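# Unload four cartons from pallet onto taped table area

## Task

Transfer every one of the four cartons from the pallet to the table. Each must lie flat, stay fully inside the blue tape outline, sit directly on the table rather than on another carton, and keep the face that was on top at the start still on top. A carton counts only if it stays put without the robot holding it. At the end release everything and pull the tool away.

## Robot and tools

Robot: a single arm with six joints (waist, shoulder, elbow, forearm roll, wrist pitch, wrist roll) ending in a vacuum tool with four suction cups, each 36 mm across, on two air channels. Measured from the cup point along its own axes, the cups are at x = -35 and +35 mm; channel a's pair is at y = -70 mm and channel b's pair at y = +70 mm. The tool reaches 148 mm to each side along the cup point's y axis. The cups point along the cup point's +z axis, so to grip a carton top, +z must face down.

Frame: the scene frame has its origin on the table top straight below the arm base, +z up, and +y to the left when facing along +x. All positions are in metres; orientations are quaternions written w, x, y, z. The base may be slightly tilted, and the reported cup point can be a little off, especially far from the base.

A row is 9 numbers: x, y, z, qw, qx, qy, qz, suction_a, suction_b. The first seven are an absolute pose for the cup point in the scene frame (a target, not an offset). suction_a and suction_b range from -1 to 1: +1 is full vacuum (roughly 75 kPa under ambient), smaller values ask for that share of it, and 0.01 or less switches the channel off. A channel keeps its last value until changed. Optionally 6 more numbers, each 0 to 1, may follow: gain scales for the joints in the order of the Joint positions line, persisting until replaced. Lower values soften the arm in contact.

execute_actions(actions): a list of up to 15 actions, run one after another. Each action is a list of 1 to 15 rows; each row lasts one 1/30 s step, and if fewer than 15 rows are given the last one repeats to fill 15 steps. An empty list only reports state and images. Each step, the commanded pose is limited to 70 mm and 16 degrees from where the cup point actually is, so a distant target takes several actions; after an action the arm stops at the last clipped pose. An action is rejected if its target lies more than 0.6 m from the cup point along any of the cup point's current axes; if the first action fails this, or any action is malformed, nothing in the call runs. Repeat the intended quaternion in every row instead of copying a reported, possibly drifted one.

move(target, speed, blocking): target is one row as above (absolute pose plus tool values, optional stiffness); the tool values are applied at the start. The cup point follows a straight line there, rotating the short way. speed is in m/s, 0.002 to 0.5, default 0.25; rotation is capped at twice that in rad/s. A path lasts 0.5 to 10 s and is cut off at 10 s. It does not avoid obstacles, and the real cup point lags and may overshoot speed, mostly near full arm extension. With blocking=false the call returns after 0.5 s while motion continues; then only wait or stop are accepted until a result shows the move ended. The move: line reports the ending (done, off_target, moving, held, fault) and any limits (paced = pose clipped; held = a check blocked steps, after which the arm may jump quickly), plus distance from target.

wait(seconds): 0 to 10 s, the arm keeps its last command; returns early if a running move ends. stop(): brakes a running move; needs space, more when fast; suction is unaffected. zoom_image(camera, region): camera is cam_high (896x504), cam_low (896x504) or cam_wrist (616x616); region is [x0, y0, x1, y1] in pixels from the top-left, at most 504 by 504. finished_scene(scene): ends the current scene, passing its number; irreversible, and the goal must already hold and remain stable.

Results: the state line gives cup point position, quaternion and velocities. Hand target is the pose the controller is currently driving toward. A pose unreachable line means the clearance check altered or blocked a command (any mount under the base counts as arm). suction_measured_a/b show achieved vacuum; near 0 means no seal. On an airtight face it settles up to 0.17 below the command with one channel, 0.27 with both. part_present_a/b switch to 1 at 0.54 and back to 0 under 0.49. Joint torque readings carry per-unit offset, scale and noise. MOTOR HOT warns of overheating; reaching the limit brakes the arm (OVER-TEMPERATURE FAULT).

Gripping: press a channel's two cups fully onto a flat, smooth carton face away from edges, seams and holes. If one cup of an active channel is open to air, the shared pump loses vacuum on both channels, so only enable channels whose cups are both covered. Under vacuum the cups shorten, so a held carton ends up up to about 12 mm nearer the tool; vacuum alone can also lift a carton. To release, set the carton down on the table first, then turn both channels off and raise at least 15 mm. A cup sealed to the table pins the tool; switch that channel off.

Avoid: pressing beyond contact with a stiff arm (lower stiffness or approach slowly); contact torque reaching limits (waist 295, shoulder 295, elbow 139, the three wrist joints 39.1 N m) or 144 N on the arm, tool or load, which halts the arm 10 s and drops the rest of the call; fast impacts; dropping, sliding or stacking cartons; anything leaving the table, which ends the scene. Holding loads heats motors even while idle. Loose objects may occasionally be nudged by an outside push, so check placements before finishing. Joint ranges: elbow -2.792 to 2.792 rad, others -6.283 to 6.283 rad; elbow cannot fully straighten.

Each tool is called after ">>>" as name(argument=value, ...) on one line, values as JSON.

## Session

>>> execute_actions(actions=[])

Scene clock: 0.00 s.
end_effector_position=(+0.6498, -0.0002, +0.5079) suction_measured_a=0.00 part_present_a=0 suction_measured_b=0.00 part_present_b=0 end_effector_quat_wxyz=(+0.000, +0.706, +0.708, -0.001) end_effector_velocity=(+0.000, +0.001, +0.000) end_effector_angular_velocity=(-0.000, -0.001, +0.001)
Joint positions: [-0.052  0.151  1.53  -0.001  1.461  1.516]
Joint velocities: [ 0.001 -0.    -0.    -0.    -0.    -0.   ]
Joint torques (N m, as the joint torque sensors report them, + toward a larger angle): no reading
Hand target: +0.650, -0.000, +0.508; +0.000, +0.706, +0.708, -0.001
Joint stiffness scale: [1. 1. 1. 1. 1. 1.]

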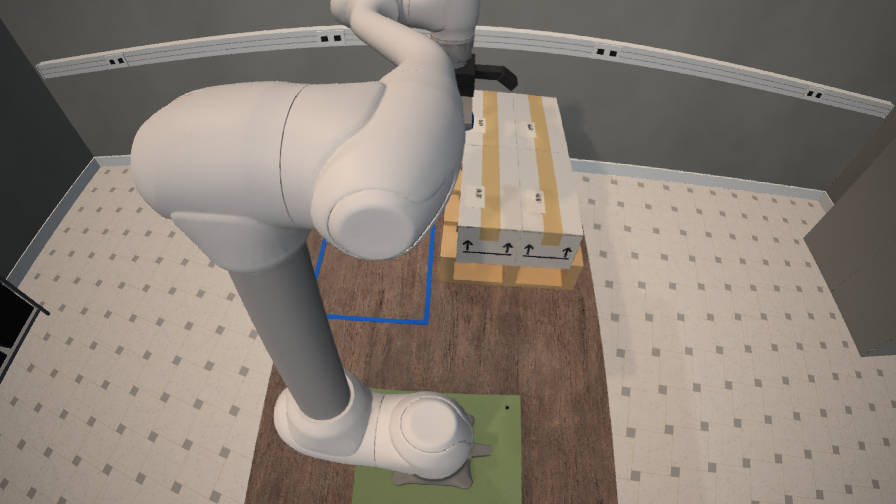

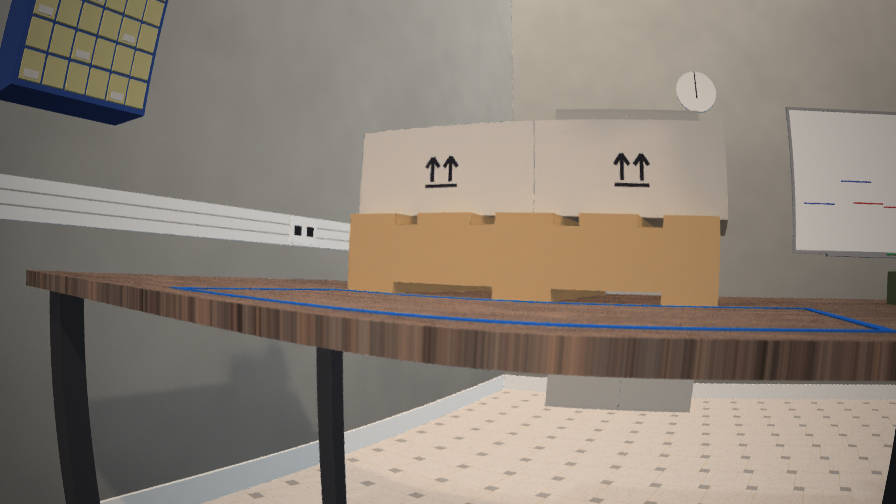

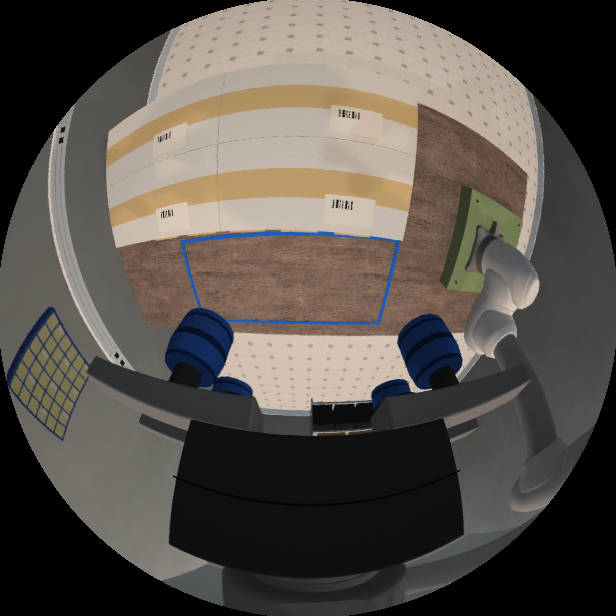

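>>> move(target=[0.63,-0.12,0.31,0,0.7071,-0.7071,0,0,0], speed=0.5)

Scene clock: 4.07 s.
end_effector_position=(+0.6313, -0.1179, +0.3147) suction_measured_a=0.00 part_present_a=0 suction_measured_b=0.00 part_present_b=0 end_effector_quat_wxyz=(+0.001, +0.707, -0.707, +0.000) end_effector_velocity=(+0.000, -0.000, +0.000) end_effector_angular_velocity=(-0.000, -0.001, +0.006)
Joint positions: [-0.237  0.227  1.799 -0.001  1.116 -1.809]
Joint velocities: [-0.001 -0.    -0.     0.    -0.001 -0.007]
Joint torques (N m, as the joint torque sensors report them, + toward a larger angle): [  3.46 -70.29 -41.26   3.94  -0.12   0.62]
Hand target: +0.630, -0.120, +0.310; +0.000, +0.707, -0.707, -0.000
Off the commanded pose: 0.005 m, 0 deg.
Joint stiffness scale: [1. 1. 1. 1. 1. 1.]
move: off_target

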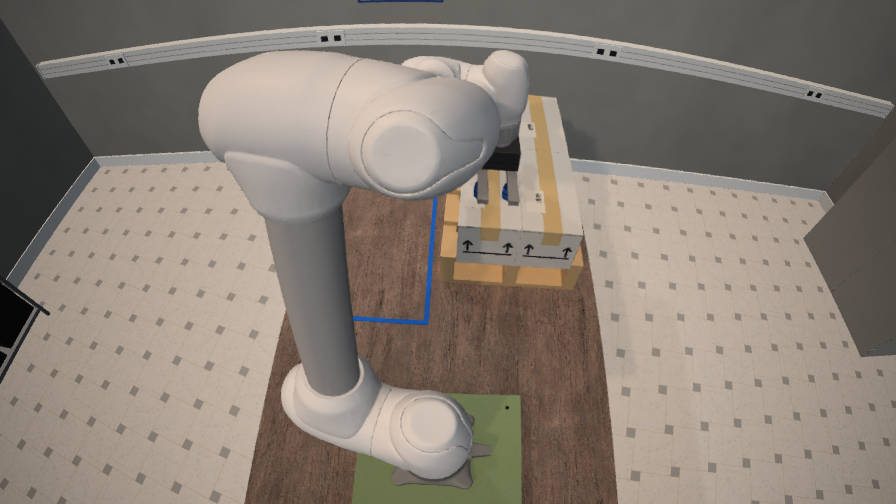

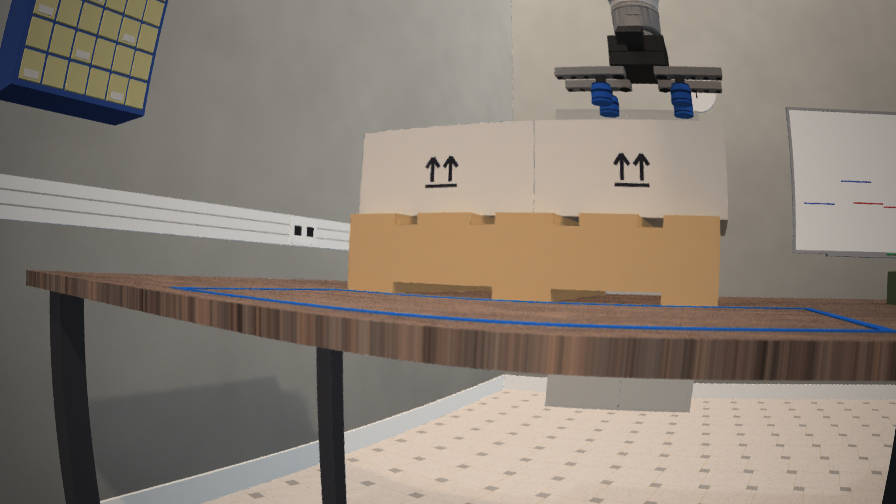

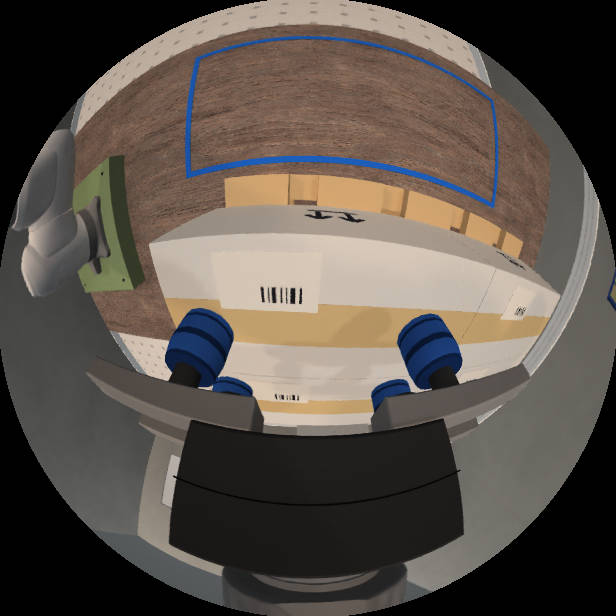

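>>> move(target=[0.652,-0.121,0.28,0,0.6965,-0.7175,0,0,0], speed=0.1)

>>> move(target=[0.652,-0.121,0.258,0,0.6965,-0.7175,0,1,1], speed=0.03)

Scene clock: 5.03 s.
end_effector_position=(+0.6467, -0.1216, +0.2787) suction_measured_a=0.00 part_present_a=0 suction_measured_b=0.00 part_present_b=0 end_effector_quat_wxyz=(+0.004, +0.697, -0.717, -0.005) end_effector_velocity=(-0.000, -0.001, -0.000) end_effector_angular_velocity=(-0.000, -0.001, -0.003)
Joint positions: [-0.237  0.282  1.799 -0.001  1.073 -1.78 ]
Joint velocities: [-0.002  0.     0.     0.    -0.001  0.001]
Joint torques (N m, as the joint torque sensors report them, + toward a larger angle): [  5.91 -72.41 -40.11   3.79   0.05   0.33]
Hand target: +0.652, -0.121, +0.280; -0.000, +0.697, -0.718, -0.000
Off the commanded pose: 0.005 m, 1 deg.
Joint stiffness scale: [1. 1. 1. 1. 1. 1.]
move: off_target

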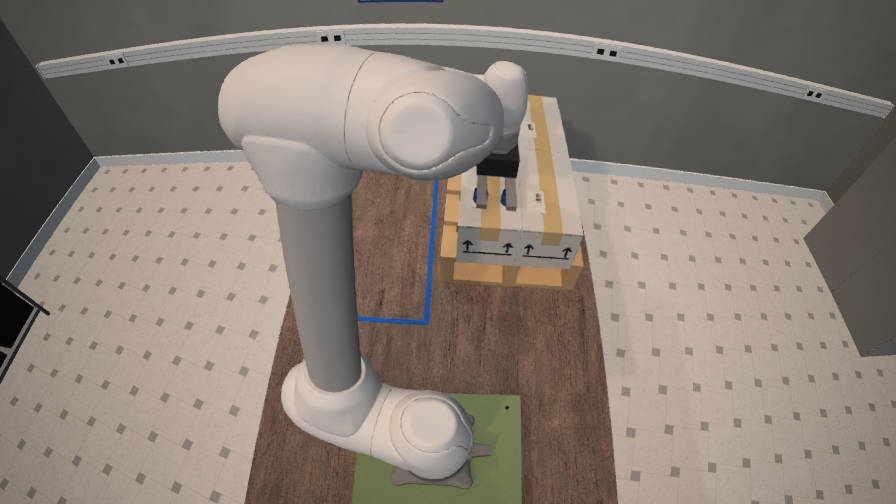

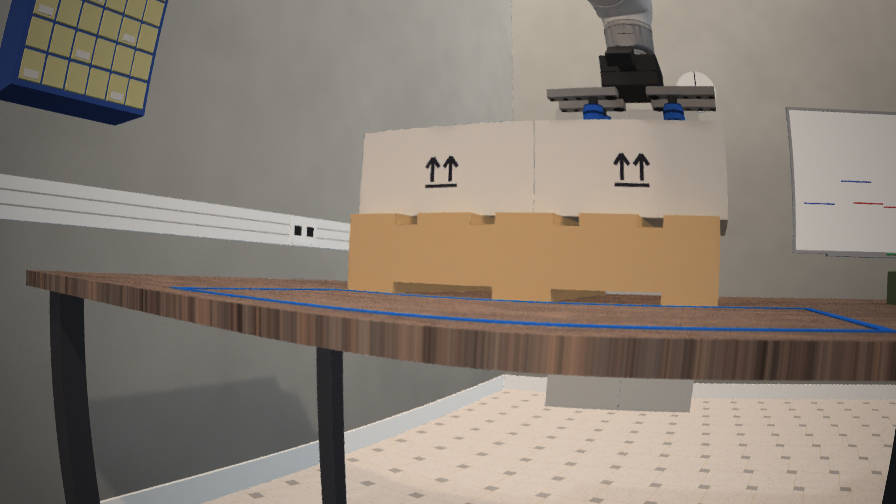

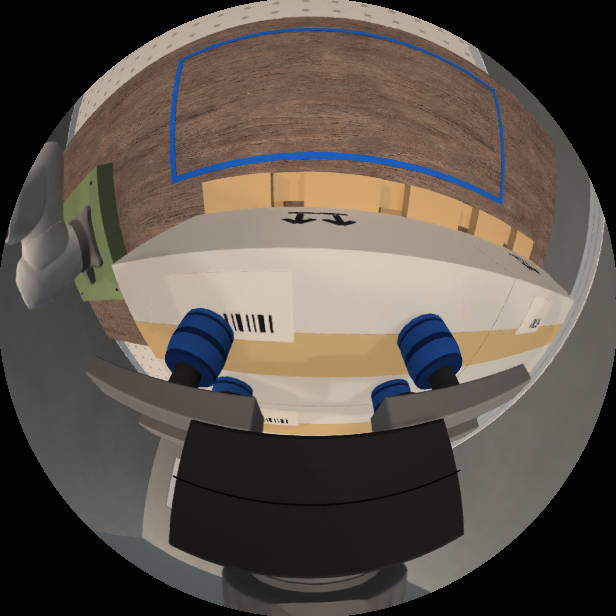

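Scene clock: 6.03 s.
end_effector_position=(+0.6518, -0.1228, +0.2619) suction_measured_a=0.53 part_present_a=0 suction_measured_b=0.53 part_present_b=0 end_effector_quat_wxyz=(+0.001, +0.697, -0.717, -0.001) end_effector_velocity=(+0.004, -0.000, +0.000) end_effector_angular_velocity=(-0.004, -0.016, +0.001)
Joint positions: [-0.237  0.3    1.809 -0.001  1.035 -1.78 ]
Joint velocities: [ 0.001 -0.     0.    -0.    -0.016  0.   ]
Joint torques (N m, as the joint torque sensors report them, + toward a larger angle): [  3.03 -72.26 -42.     3.48   0.18   0.49]
Hand target: +0.652, -0.121, +0.258; +0.000, +0.697, -0.718, -0.000
Off the commanded pose: 0.004 m, 0 deg.
Joint stiffness scale: [1. 1. 1. 1. 1. 1.]
move: off_target

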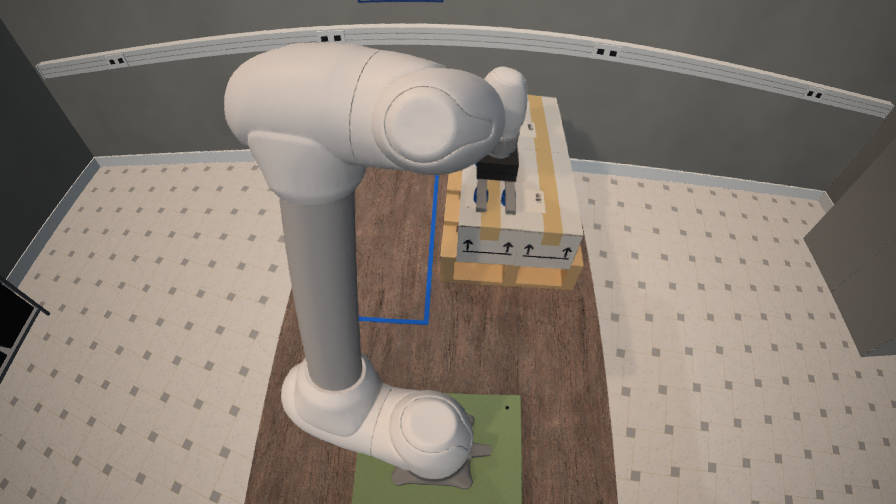

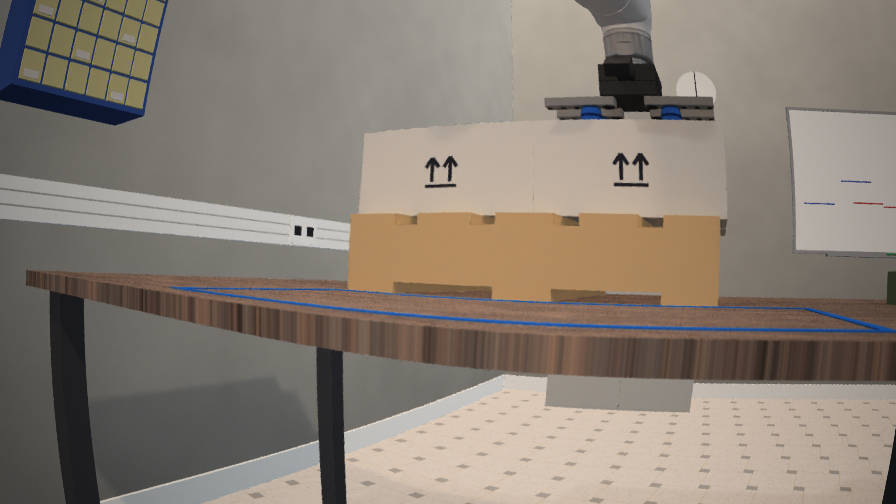

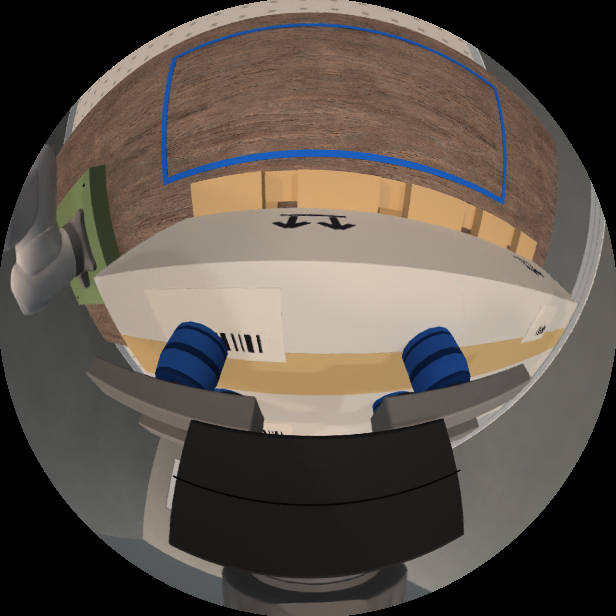

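>>> move(target=[0.645,-0.11,0.285,0,0.6965,-0.7175,0,1,1], speed=0.06)

>>> move(target=[0.58,0.12,0.285,0,0.7071,-0.7071,0,1,1])

>>> move(target=[0.565,0.285,0.145,0,0.7071,-0.7071,0,1,1], speed=0.2)

Scene clock: 7.07 s.
end_effector_position=(+0.6454, -0.1131, +0.2826) suction_measured_a=0.73 part_present_a=1 suction_measured_b=0.73 part_present_b=1 end_effector_quat_wxyz=(-0.001, +0.697, -0.717, +0.002) end_effector_velocity=(-0.000, -0.000, -0.000) end_effector_angular_velocity=(+0.000, +0.002, -0.002)
Joint positions: [-0.224  0.268  1.809 -0.001  1.059 -1.766]
Joint velocities: [-0.001  0.    -0.    -0.     0.002  0.001]
Joint torques (N m, as the joint torque sensors report them, + toward a larger angle): [ -3.22 -86.46 -53.11   4.14  -0.77   0.05]
Hand target: +0.645, -0.110, +0.285; -0.000, +0.697, -0.718, +0.000
Off the commanded pose: 0.004 m, 0 deg.
Joint stiffness scale: [1. 1. 1. 1. 1. 1.]
move: off_target

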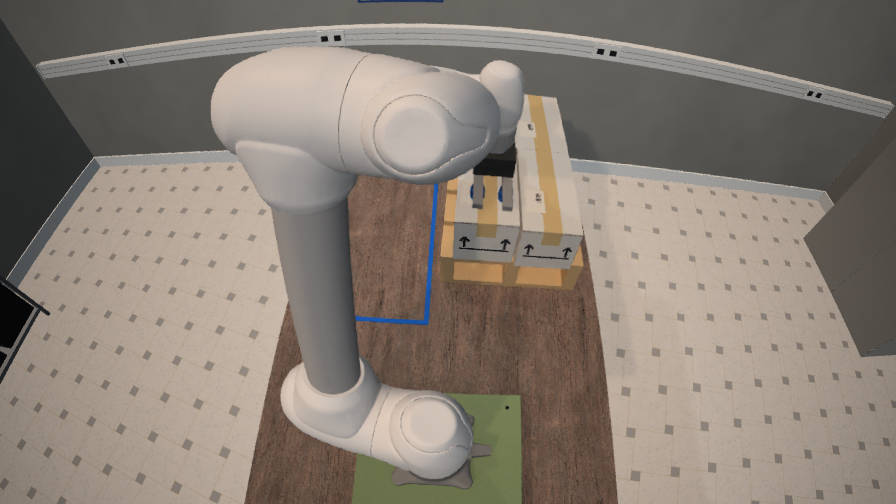

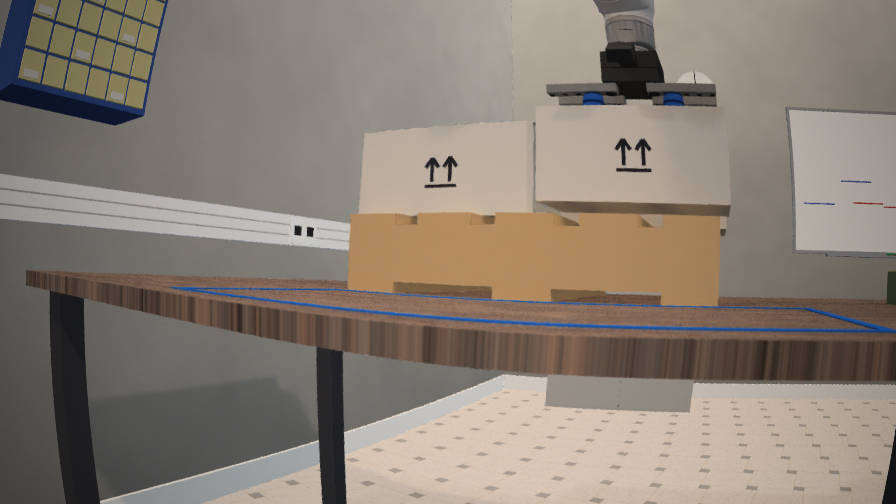

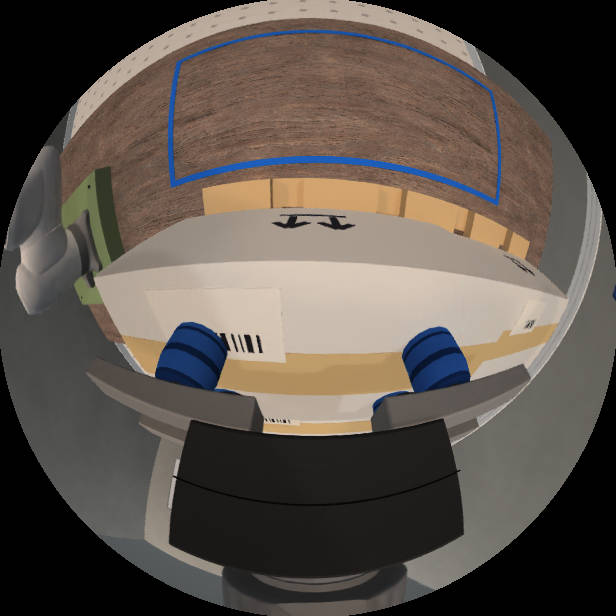

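Scene clock: 8.50 s.
end_effector_position=(+0.5819, +0.1174, +0.2876) suction_measured_a=0.74 part_present_a=1 suction_measured_b=0.74 part_present_b=1 end_effector_quat_wxyz=(+0.001, +0.707, -0.707, -0.000) end_effector_velocity=(-0.000, +0.001, -0.000) end_effector_angular_velocity=(-0.000, -0.000, -0.004)
Joint positions: [ 0.143  0.176  1.917 -0.001  1.051 -1.429]
Joint velocities: [ 0.001  0.     0.    -0.    -0.     0.005]
Joint torques (N m, as the joint torque sensors report them, + toward a larger angle): [ -0.81 -75.89 -51.02   3.87  -0.64   0.2 ]
Hand target: +0.580, +0.120, +0.285; -0.000, +0.707, -0.707, +0.000
Off the commanded pose: 0.004 m, 0 deg.
Joint stiffness scale: [1. 1. 1. 1. 1. 1.]
move: off_target

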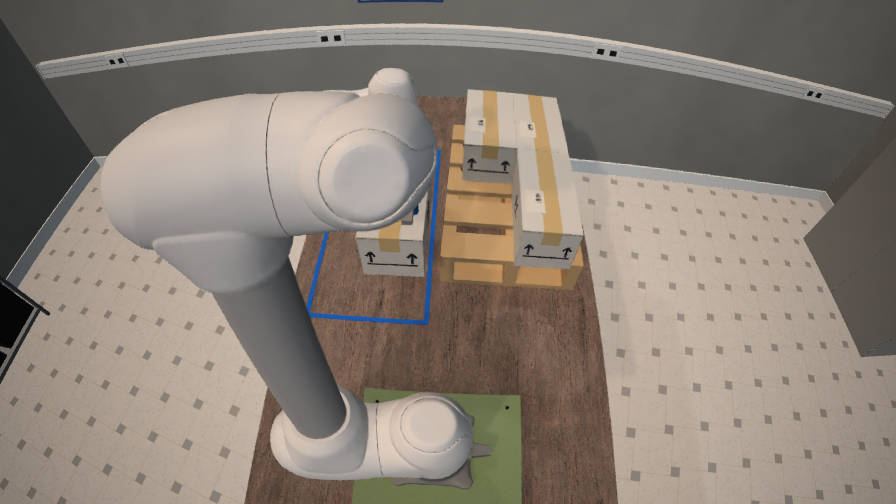

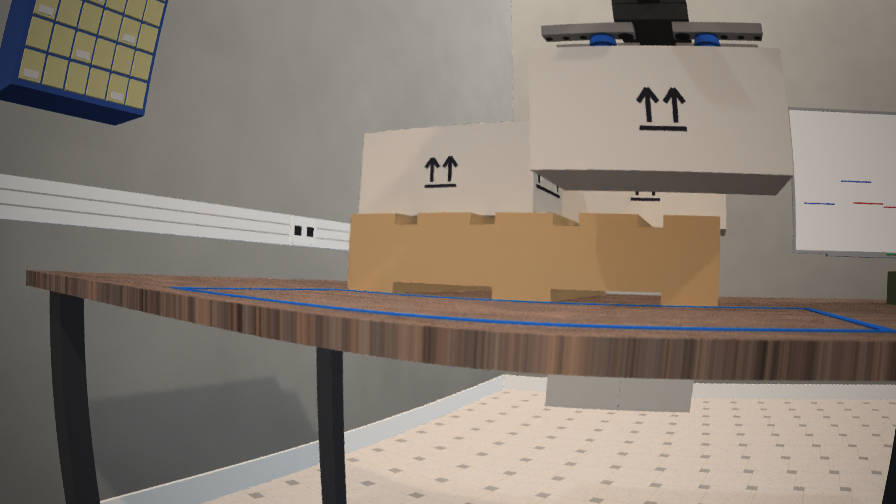

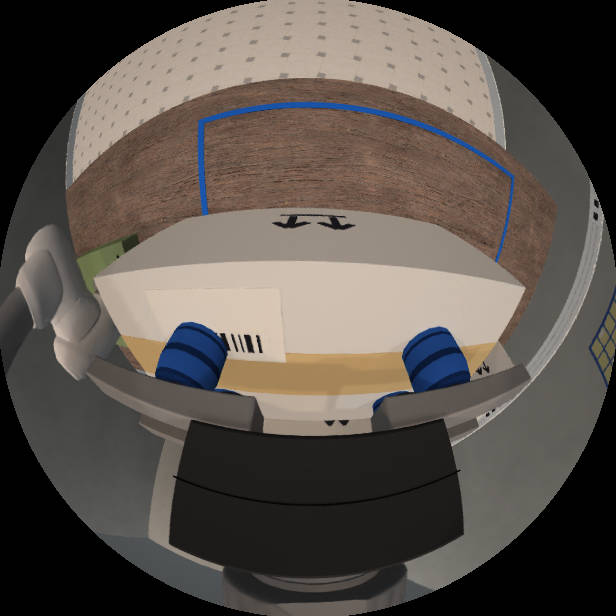

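Scene clock: 10.03 s.
end_effector_position=(+0.5654, +0.2821, +0.1471) suction_measured_a=0.74 part_present_a=1 suction_measured_b=0.74 part_present_b=1 end_effector_quat_wxyz=(+0.002, +0.707, -0.707, -0.001) end_effector_velocity=(+0.000, +0.000, -0.000) end_effector_angular_velocity=(+0.000, -0.001, -0.002)
Joint positions: [ 0.41   0.376  1.957 -0.001  0.814 -1.162]
Joint velocities: [ 0.    -0.     0.     0.    -0.001  0.003]
Joint torques (N m, as the joint torque sensors report them, + toward a larger angle): [  2.2  -94.53 -43.18   3.36  -0.42   0.29]
Hand target: +0.565, +0.285, +0.145; -0.000, +0.707, -0.707, -0.000
Off the commanded pose: 0.004 m, 0 deg.
Joint stiffness scale: [1. 1. 1. 1. 1. 1.]
move: off_target

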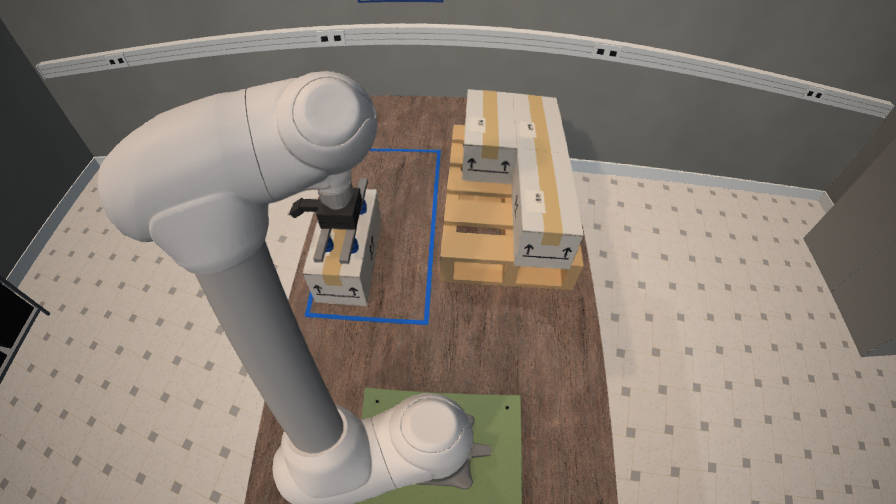

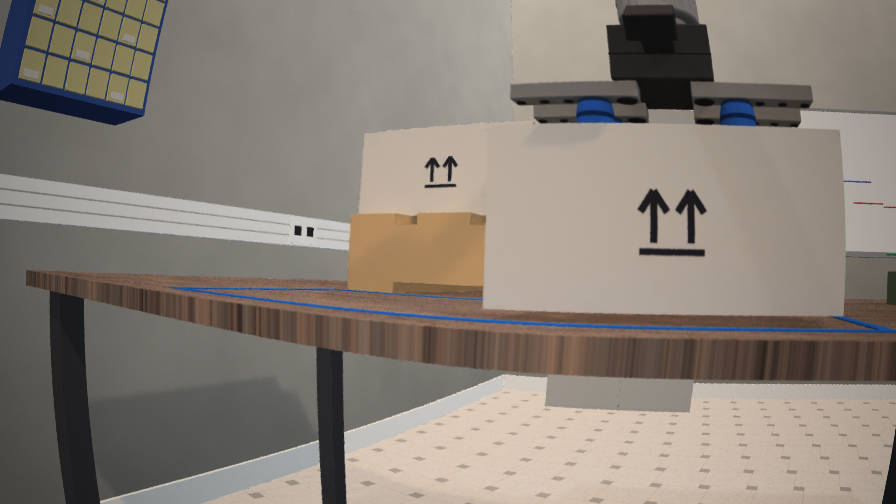

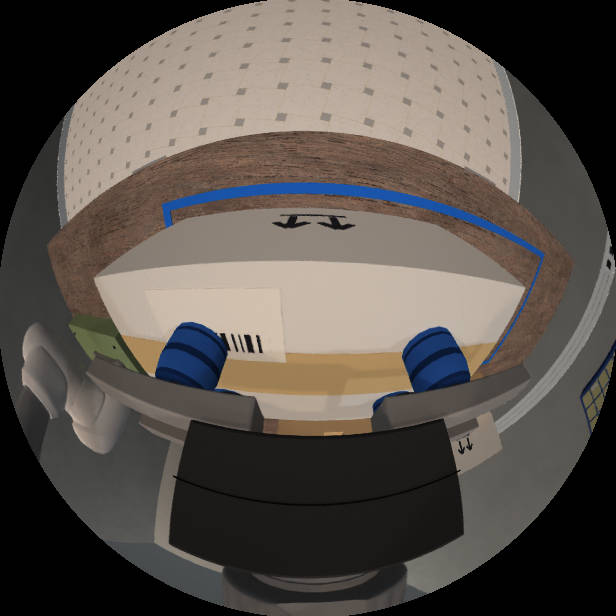

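>>> move(target=[0.55,0.293,0.14,0,0.7071,-0.7071,0,1,1], speed=0.04)

>>> move(target=[0.55,0.293,0.129,0,0.7071,-0.7071,0,1,1], speed=0.02)

Scene clock: 11.10 s.
end_effector_position=(+0.5532, +0.2914, +0.1417) suction_measured_a=0.74 part_present_a=1 suction_measured_b=0.74 part_present_b=1 end_effector_quat_wxyz=(+0.002, +0.707, -0.707, -0.000) end_effector_velocity=(+0.001, +0.000, +0.001) end_effector_angular_velocity=(+0.001, -0.003, -0.002)
Joint positions: [ 0.431  0.374  1.973 -0.001  0.798 -1.14 ]
Joint velocities: [ 0.    -0.001 -0.    -0.    -0.002  0.002]
Joint torques (N m, as the joint torque sensors report them, + toward a larger angle): [  2.07 -89.8  -42.65   2.68  -0.06   0.64]
Hand target: +0.550, +0.293, +0.140; +0.000, +0.707, -0.707, -0.000
Off the commanded pose: 0.004 m, 0 deg.
Joint stiffness scale: [1. 1. 1. 1. 1. 1.]
move: off_target

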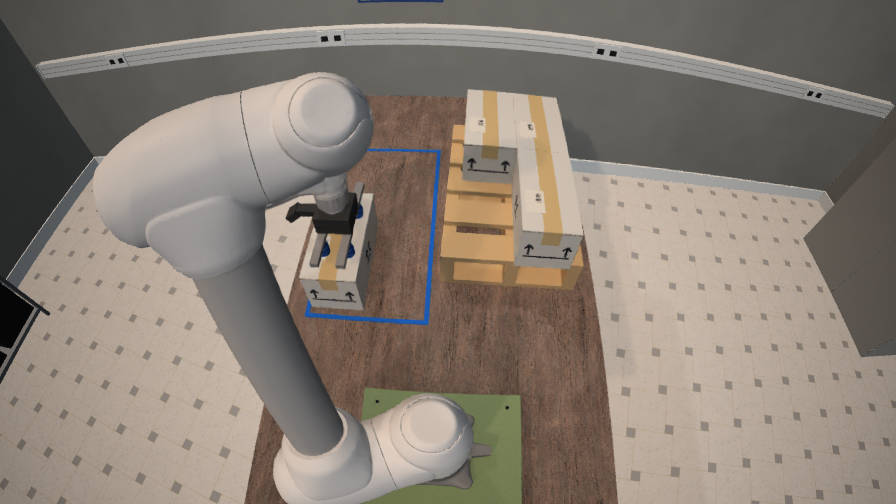

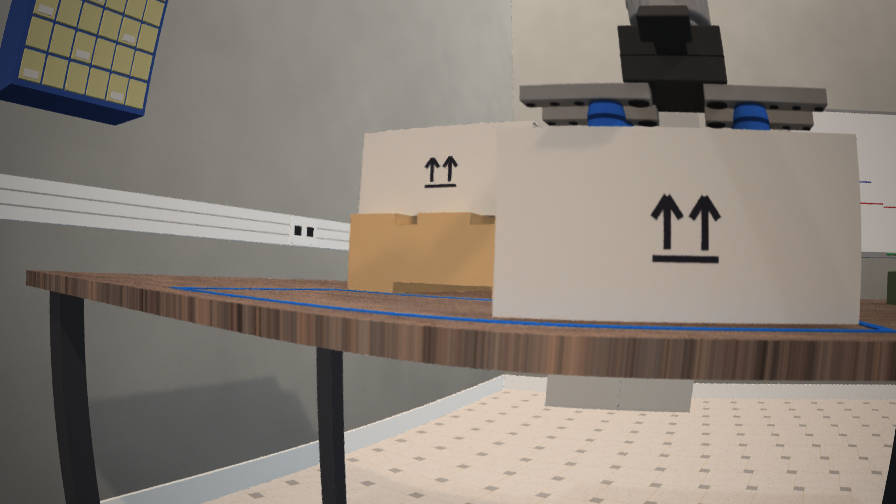

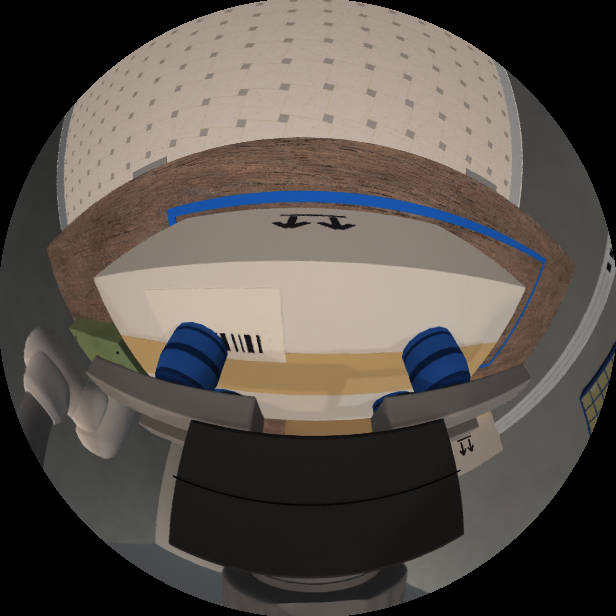

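Scene clock: 12.00 s.
end_effector_position=(+0.5547, +0.2921, +0.1373) suction_measured_a=0.74 part_present_a=1 suction_measured_b=0.74 part_present_b=1 end_effector_quat_wxyz=(-0.001, +0.707, -0.707, +0.001) end_effector_velocity=(+0.000, +0.000, +0.000) end_effector_angular_velocity=(+0.000, -0.000, -0.000)
Joint positions: [ 0.431  0.38   1.975 -0.001  0.785 -1.14 ]
Joint velocities: [ 0.    -0.    -0.     0.    -0.     0.001]
Joint torques (N m, as the joint torque sensors report them, + toward a larger angle): [  3.04 -58.26 -31.45   3.03  -5.09   0.27]
Hand target: +0.550, +0.293, +0.129; +0.000, +0.707, -0.707, -0.000
Off the commanded pose: 0.010 m, 0 deg.
Joint stiffness scale: [1. 1. 1. 1. 1. 1.]
move: off_target

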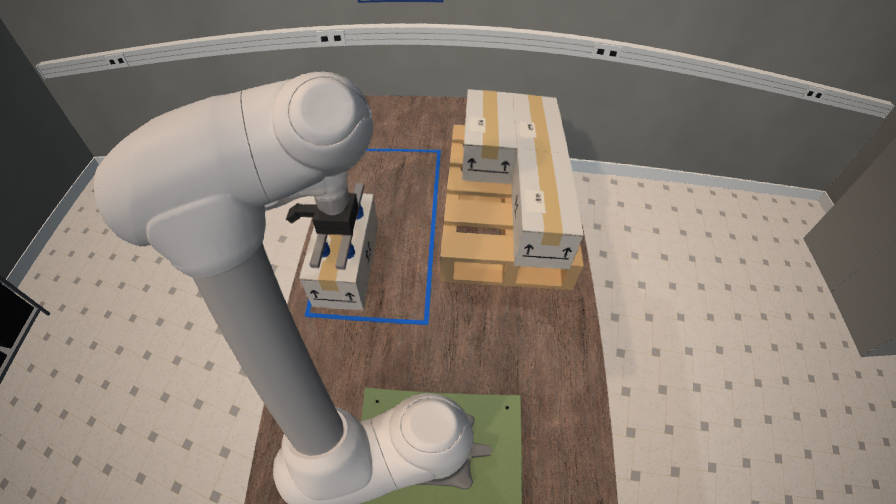

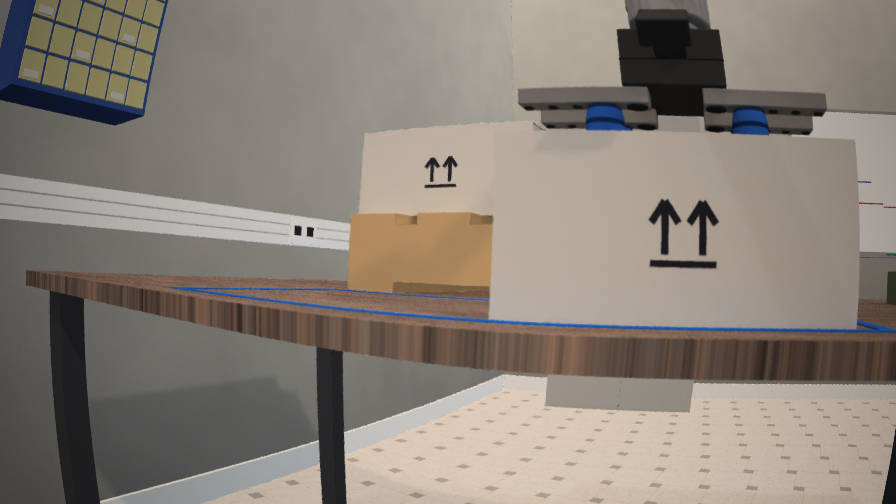

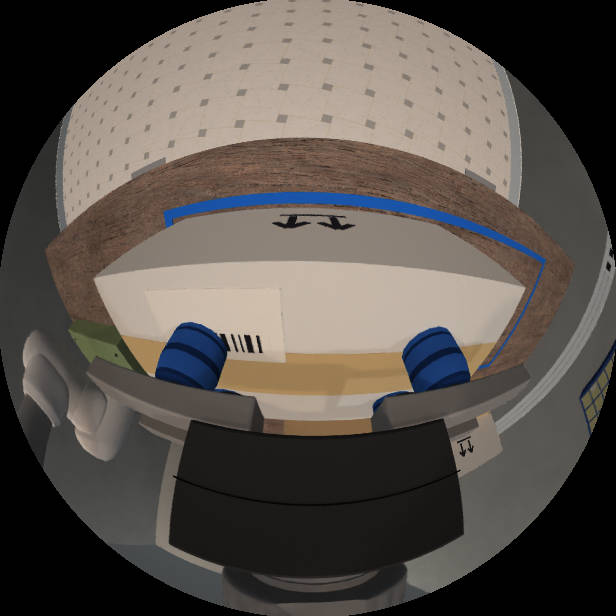

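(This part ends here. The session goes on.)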